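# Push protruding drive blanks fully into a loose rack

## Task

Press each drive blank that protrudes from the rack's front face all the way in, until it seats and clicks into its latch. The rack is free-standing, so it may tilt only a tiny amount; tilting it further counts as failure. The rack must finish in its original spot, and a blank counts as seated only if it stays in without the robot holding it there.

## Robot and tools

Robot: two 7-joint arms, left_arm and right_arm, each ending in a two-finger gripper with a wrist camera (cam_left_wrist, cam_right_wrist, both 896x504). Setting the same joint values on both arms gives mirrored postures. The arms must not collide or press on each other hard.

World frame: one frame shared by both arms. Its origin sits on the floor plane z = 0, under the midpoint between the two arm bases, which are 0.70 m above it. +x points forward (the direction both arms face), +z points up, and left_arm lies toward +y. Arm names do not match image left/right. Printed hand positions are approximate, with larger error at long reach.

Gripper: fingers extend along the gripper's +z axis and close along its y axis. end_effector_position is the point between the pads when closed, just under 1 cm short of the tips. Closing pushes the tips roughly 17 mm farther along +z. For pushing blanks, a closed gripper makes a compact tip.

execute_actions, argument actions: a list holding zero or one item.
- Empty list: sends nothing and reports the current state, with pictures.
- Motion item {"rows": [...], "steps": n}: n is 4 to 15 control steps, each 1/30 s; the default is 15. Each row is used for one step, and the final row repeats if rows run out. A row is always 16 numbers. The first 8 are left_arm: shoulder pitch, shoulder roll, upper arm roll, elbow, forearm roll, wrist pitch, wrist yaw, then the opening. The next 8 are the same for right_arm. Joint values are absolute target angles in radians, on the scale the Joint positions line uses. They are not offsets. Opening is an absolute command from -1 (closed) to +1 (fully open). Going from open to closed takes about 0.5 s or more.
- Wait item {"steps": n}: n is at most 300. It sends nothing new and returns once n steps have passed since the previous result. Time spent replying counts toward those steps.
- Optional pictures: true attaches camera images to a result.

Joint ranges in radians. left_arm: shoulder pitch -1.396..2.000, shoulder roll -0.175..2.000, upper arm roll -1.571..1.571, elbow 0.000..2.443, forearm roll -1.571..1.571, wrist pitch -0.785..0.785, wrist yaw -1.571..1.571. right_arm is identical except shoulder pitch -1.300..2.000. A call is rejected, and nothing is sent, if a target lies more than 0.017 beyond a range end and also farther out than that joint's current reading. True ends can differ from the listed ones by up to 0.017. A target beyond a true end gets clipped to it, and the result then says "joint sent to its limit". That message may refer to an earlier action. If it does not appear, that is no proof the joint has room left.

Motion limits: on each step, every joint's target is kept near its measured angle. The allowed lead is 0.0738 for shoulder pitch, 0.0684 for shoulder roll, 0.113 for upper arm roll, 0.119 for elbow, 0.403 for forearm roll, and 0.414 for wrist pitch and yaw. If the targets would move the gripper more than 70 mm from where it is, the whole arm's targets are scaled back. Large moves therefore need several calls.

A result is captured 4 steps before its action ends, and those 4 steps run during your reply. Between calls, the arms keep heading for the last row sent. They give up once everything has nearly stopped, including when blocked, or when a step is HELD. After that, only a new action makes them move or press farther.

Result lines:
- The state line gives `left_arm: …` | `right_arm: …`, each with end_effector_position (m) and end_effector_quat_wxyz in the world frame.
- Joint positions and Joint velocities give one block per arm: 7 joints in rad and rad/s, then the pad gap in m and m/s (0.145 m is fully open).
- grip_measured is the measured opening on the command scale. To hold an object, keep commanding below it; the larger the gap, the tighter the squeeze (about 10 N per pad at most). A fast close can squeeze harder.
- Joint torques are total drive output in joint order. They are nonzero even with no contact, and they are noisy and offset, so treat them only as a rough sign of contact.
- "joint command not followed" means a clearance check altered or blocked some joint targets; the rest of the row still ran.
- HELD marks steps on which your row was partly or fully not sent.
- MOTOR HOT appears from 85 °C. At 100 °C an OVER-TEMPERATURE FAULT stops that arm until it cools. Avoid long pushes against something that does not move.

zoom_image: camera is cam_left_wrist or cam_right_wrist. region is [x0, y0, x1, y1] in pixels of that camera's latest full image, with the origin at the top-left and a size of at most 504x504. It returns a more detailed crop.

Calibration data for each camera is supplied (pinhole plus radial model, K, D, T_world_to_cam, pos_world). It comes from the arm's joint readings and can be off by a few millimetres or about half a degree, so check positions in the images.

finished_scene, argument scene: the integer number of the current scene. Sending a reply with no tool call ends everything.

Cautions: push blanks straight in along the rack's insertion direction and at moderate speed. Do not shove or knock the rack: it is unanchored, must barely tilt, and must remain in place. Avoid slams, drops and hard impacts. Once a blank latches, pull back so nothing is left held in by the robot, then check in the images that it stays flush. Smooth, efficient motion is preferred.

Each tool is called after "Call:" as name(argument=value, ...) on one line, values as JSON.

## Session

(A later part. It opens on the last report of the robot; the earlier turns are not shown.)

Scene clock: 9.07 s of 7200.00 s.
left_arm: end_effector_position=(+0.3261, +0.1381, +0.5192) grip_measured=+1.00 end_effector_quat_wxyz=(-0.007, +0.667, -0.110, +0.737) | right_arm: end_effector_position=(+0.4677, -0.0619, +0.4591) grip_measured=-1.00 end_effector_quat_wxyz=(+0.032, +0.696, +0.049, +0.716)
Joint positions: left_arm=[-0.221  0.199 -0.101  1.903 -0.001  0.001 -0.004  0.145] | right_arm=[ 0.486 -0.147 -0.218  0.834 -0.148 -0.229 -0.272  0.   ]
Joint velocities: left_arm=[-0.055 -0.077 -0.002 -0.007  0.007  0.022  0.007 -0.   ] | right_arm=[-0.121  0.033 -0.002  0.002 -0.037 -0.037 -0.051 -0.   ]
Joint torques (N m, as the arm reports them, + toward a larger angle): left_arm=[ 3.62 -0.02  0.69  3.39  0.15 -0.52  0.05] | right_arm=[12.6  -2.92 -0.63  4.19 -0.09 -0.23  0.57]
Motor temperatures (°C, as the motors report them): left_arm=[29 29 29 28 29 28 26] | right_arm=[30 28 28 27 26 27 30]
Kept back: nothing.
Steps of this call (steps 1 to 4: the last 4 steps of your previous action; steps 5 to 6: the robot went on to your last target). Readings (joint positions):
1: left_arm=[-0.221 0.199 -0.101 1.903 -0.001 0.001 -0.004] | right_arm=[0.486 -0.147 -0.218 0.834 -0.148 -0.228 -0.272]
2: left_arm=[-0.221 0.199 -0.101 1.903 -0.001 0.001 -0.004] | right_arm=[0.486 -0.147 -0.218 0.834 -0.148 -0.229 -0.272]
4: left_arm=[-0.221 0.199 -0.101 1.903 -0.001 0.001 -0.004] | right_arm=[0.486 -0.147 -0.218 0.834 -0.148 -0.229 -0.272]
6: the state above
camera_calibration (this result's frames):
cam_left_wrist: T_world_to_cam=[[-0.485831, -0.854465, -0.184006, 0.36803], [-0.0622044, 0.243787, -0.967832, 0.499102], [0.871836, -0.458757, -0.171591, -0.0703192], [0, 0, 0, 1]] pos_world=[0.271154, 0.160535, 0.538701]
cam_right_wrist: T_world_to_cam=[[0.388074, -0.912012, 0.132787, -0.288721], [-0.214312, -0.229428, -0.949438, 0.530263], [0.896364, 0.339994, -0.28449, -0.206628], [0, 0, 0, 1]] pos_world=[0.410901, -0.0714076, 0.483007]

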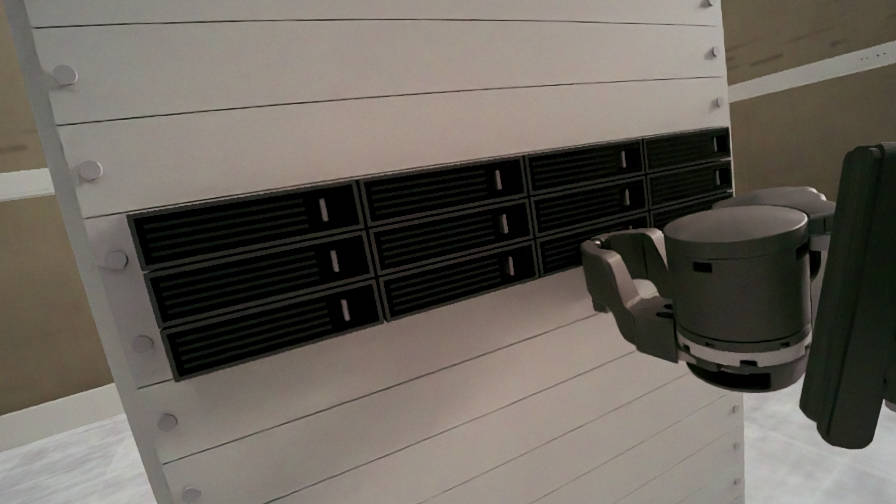

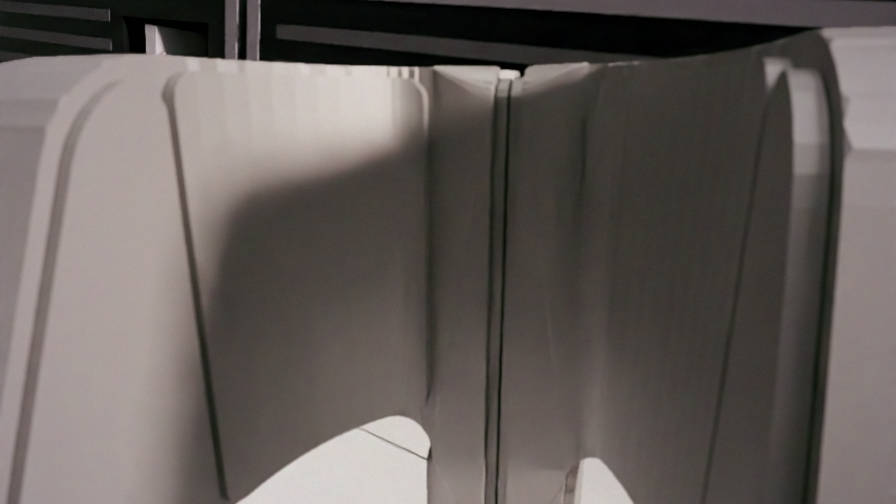

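Stopped under load; a small extra nudge, then back off.

Call:
execute_actions(actions=[{"rows":[[-0.22,0.2,-0.1,1.9,0,0,0,1,0.505,-0.15,-0.22,0.825,-0.15,-0.22,-0.25,-1],[-0.22,0.2,-0.1,1.9,0,0,0,1,0.512,-0.15,-0.22,0.815,-0.15,-0.22,-0.25,-1],[-0.22,0.2,-0.1,1.9,0,0,0,1,0.512,-0.15,-0.22,0.815,-0.15,-0.22,-0.25,-1],[-0.22,0.2,-0.1,1.9,0,0,0,1,0.512,-0.15,-0.22,0.815,-0.15,-0.22,-0.25,-1],[-0.22,0.2,-0.1,1.9,0,0,0,1,0.478,-0.15,-0.22,0.862,-0.15,-0.21,-0.25,-1],[-0.22,0.2,-0.1,1.9,0,0,0,1,0.435,-0.15,-0.22,0.924,-0.15,-0.19,-0.25,-1],[-0.22,0.2,-0.1,1.9,0,0,0,1,0.391,-0.15,-0.22,0.985,-0.15,-0.17,-0.25,-1],[-0.22,0.2,-0.1,1.9,0,0,0,1,0.347,-0.15,-0.22,1.045,-0.15,-0.155,-0.25,-1],[-0.22,0.2,-0.1,1.9,0,0,0,1,0.303,-0.15,-0.22,1.104,-0.15,-0.14,-0.25,-1],[-0.22,0.2,-0.1,1.9,0,0,0,1,0.27,-0.15,-0.22,1.15,-0.15,-0.13,-0.25,-1]],"steps":15}], pictures=true)

Call:
zoom_image(camera="cam_left_wrist", region=[340,130,740,330])

Scene clock: 9.83 s of 7200.00 s.
left_arm: end_effector_position=(+0.3261, +0.1381, +0.5192) grip_measured=+1.00 end_effector_quat_wxyz=(-0.007, +0.667, -0.110, +0.737) | right_arm: end_effector_position=(+0.4239, -0.0616, +0.4579) grip_measured=-1.00 end_effector_quat_wxyz=(+0.014, +0.701, +0.026, +0.712)
Joint positions: left_arm=[-0.221  0.199 -0.101  1.903 -0.001  0.001 -0.004  0.145] | right_arm=[ 0.252 -0.151 -0.22   1.149 -0.149 -0.142 -0.256  0.   ]
Joint velocities: left_arm=[-0.055 -0.011  0.007 -0.012 -0.022 -0.037  0.007 -0.   ] | right_arm=[-0.033  0.033 -0.022 -0.212 -0.022  0.447  0.037 -0.   ]
Joint torques (N m, as the arm reports them, + toward a larger angle): left_arm=[ 3.67 -0.01  0.68  3.4   0.16 -0.52  0.05] | right_arm=[12.5  -2.2  -0.51  5.67 -0.03 -0.66  0.1 ]
Motor temperatures (°C, as the motors report them): left_arm=[29 29 29 28 29 28 26] | right_arm=[30 28 28 27 26 27 30]
Steps of this call (steps 1 to 12: the robot went on to your last target; steps 13 to 23: the first 11 steps of this action). Readings (joint positions):
13: left_arm=[-0.221 0.199 -0.101 1.903 -0.001 0.001 -0.004] | right_arm=[0.487 -0.147 -0.218 0.831 -0.148 -0.231 -0.272]
14: left_arm=[-0.221 0.199 -0.101 1.903 -0.001 0.001 -0.004] | right_arm=[0.490 -0.147 -0.218 0.824 -0.148 -0.239 -0.274]
16: left_arm=[-0.221 0.199 -0.101 1.903 -0.001 0.001 -0.004] | right_arm=[0.490 -0.147 -0.218 0.821 -0.149 -0.244 -0.275]
20: left_arm=[-0.221 0.199 -0.101 1.903 -0.001 0.001 -0.004] | right_arm=[0.357 -0.151 -0.219 1.046 -0.149 -0.182 -0.259]
23: the state above
camera_calibration (this result's frames):
cam_left_wrist: T_world_to_cam=[[-0.485831, -0.854465, -0.184006, 0.36803], [-0.0622044, 0.243787, -0.967832, 0.499102], [0.871836, -0.458757, -0.171591, -0.0703192], [0, 0, 0, 1]] pos_world=[0.271154, 0.160535, 0.538701]
cam_right_wrist: T_world_to_cam=[[0.384483, -0.920067, 0.0751712, -0.243895], [-0.228574, -0.173779, -0.957891, 0.533141], [0.894386, 0.35111, -0.277119, -0.169662], [0, 0, 0, 1]] pos_world=[0.367379, -0.0721806, 0.482008]

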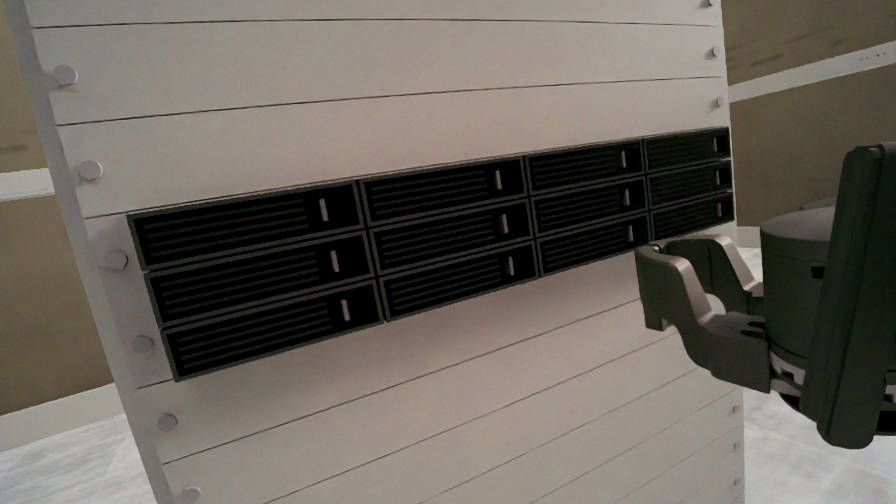

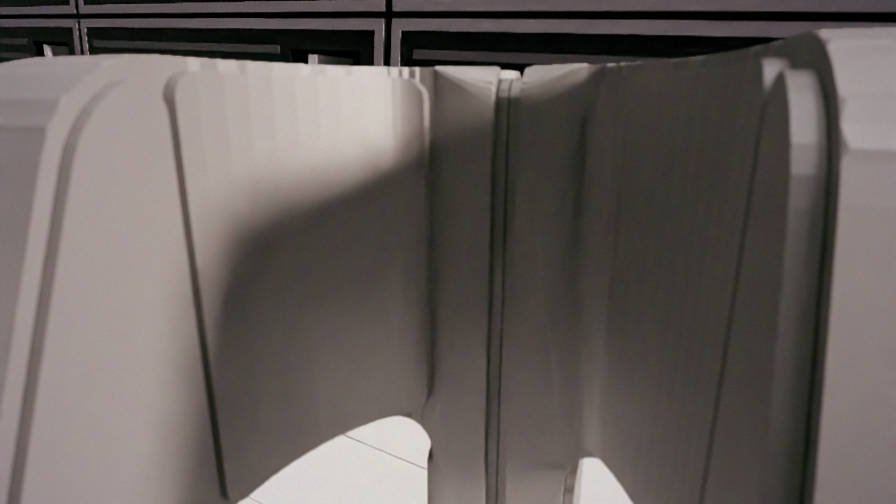

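Region (340, 130, 740, 330) of cam_left_wrist's 896x504 image, scaled by 1.260, with more detail than that image has.

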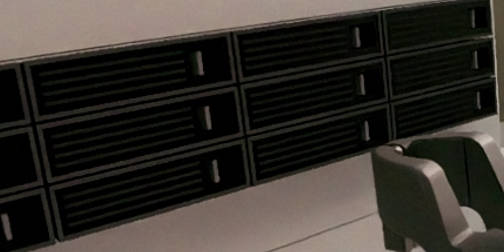

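Call:
finished_scene(scene=2)

The scene is finished: the task was done.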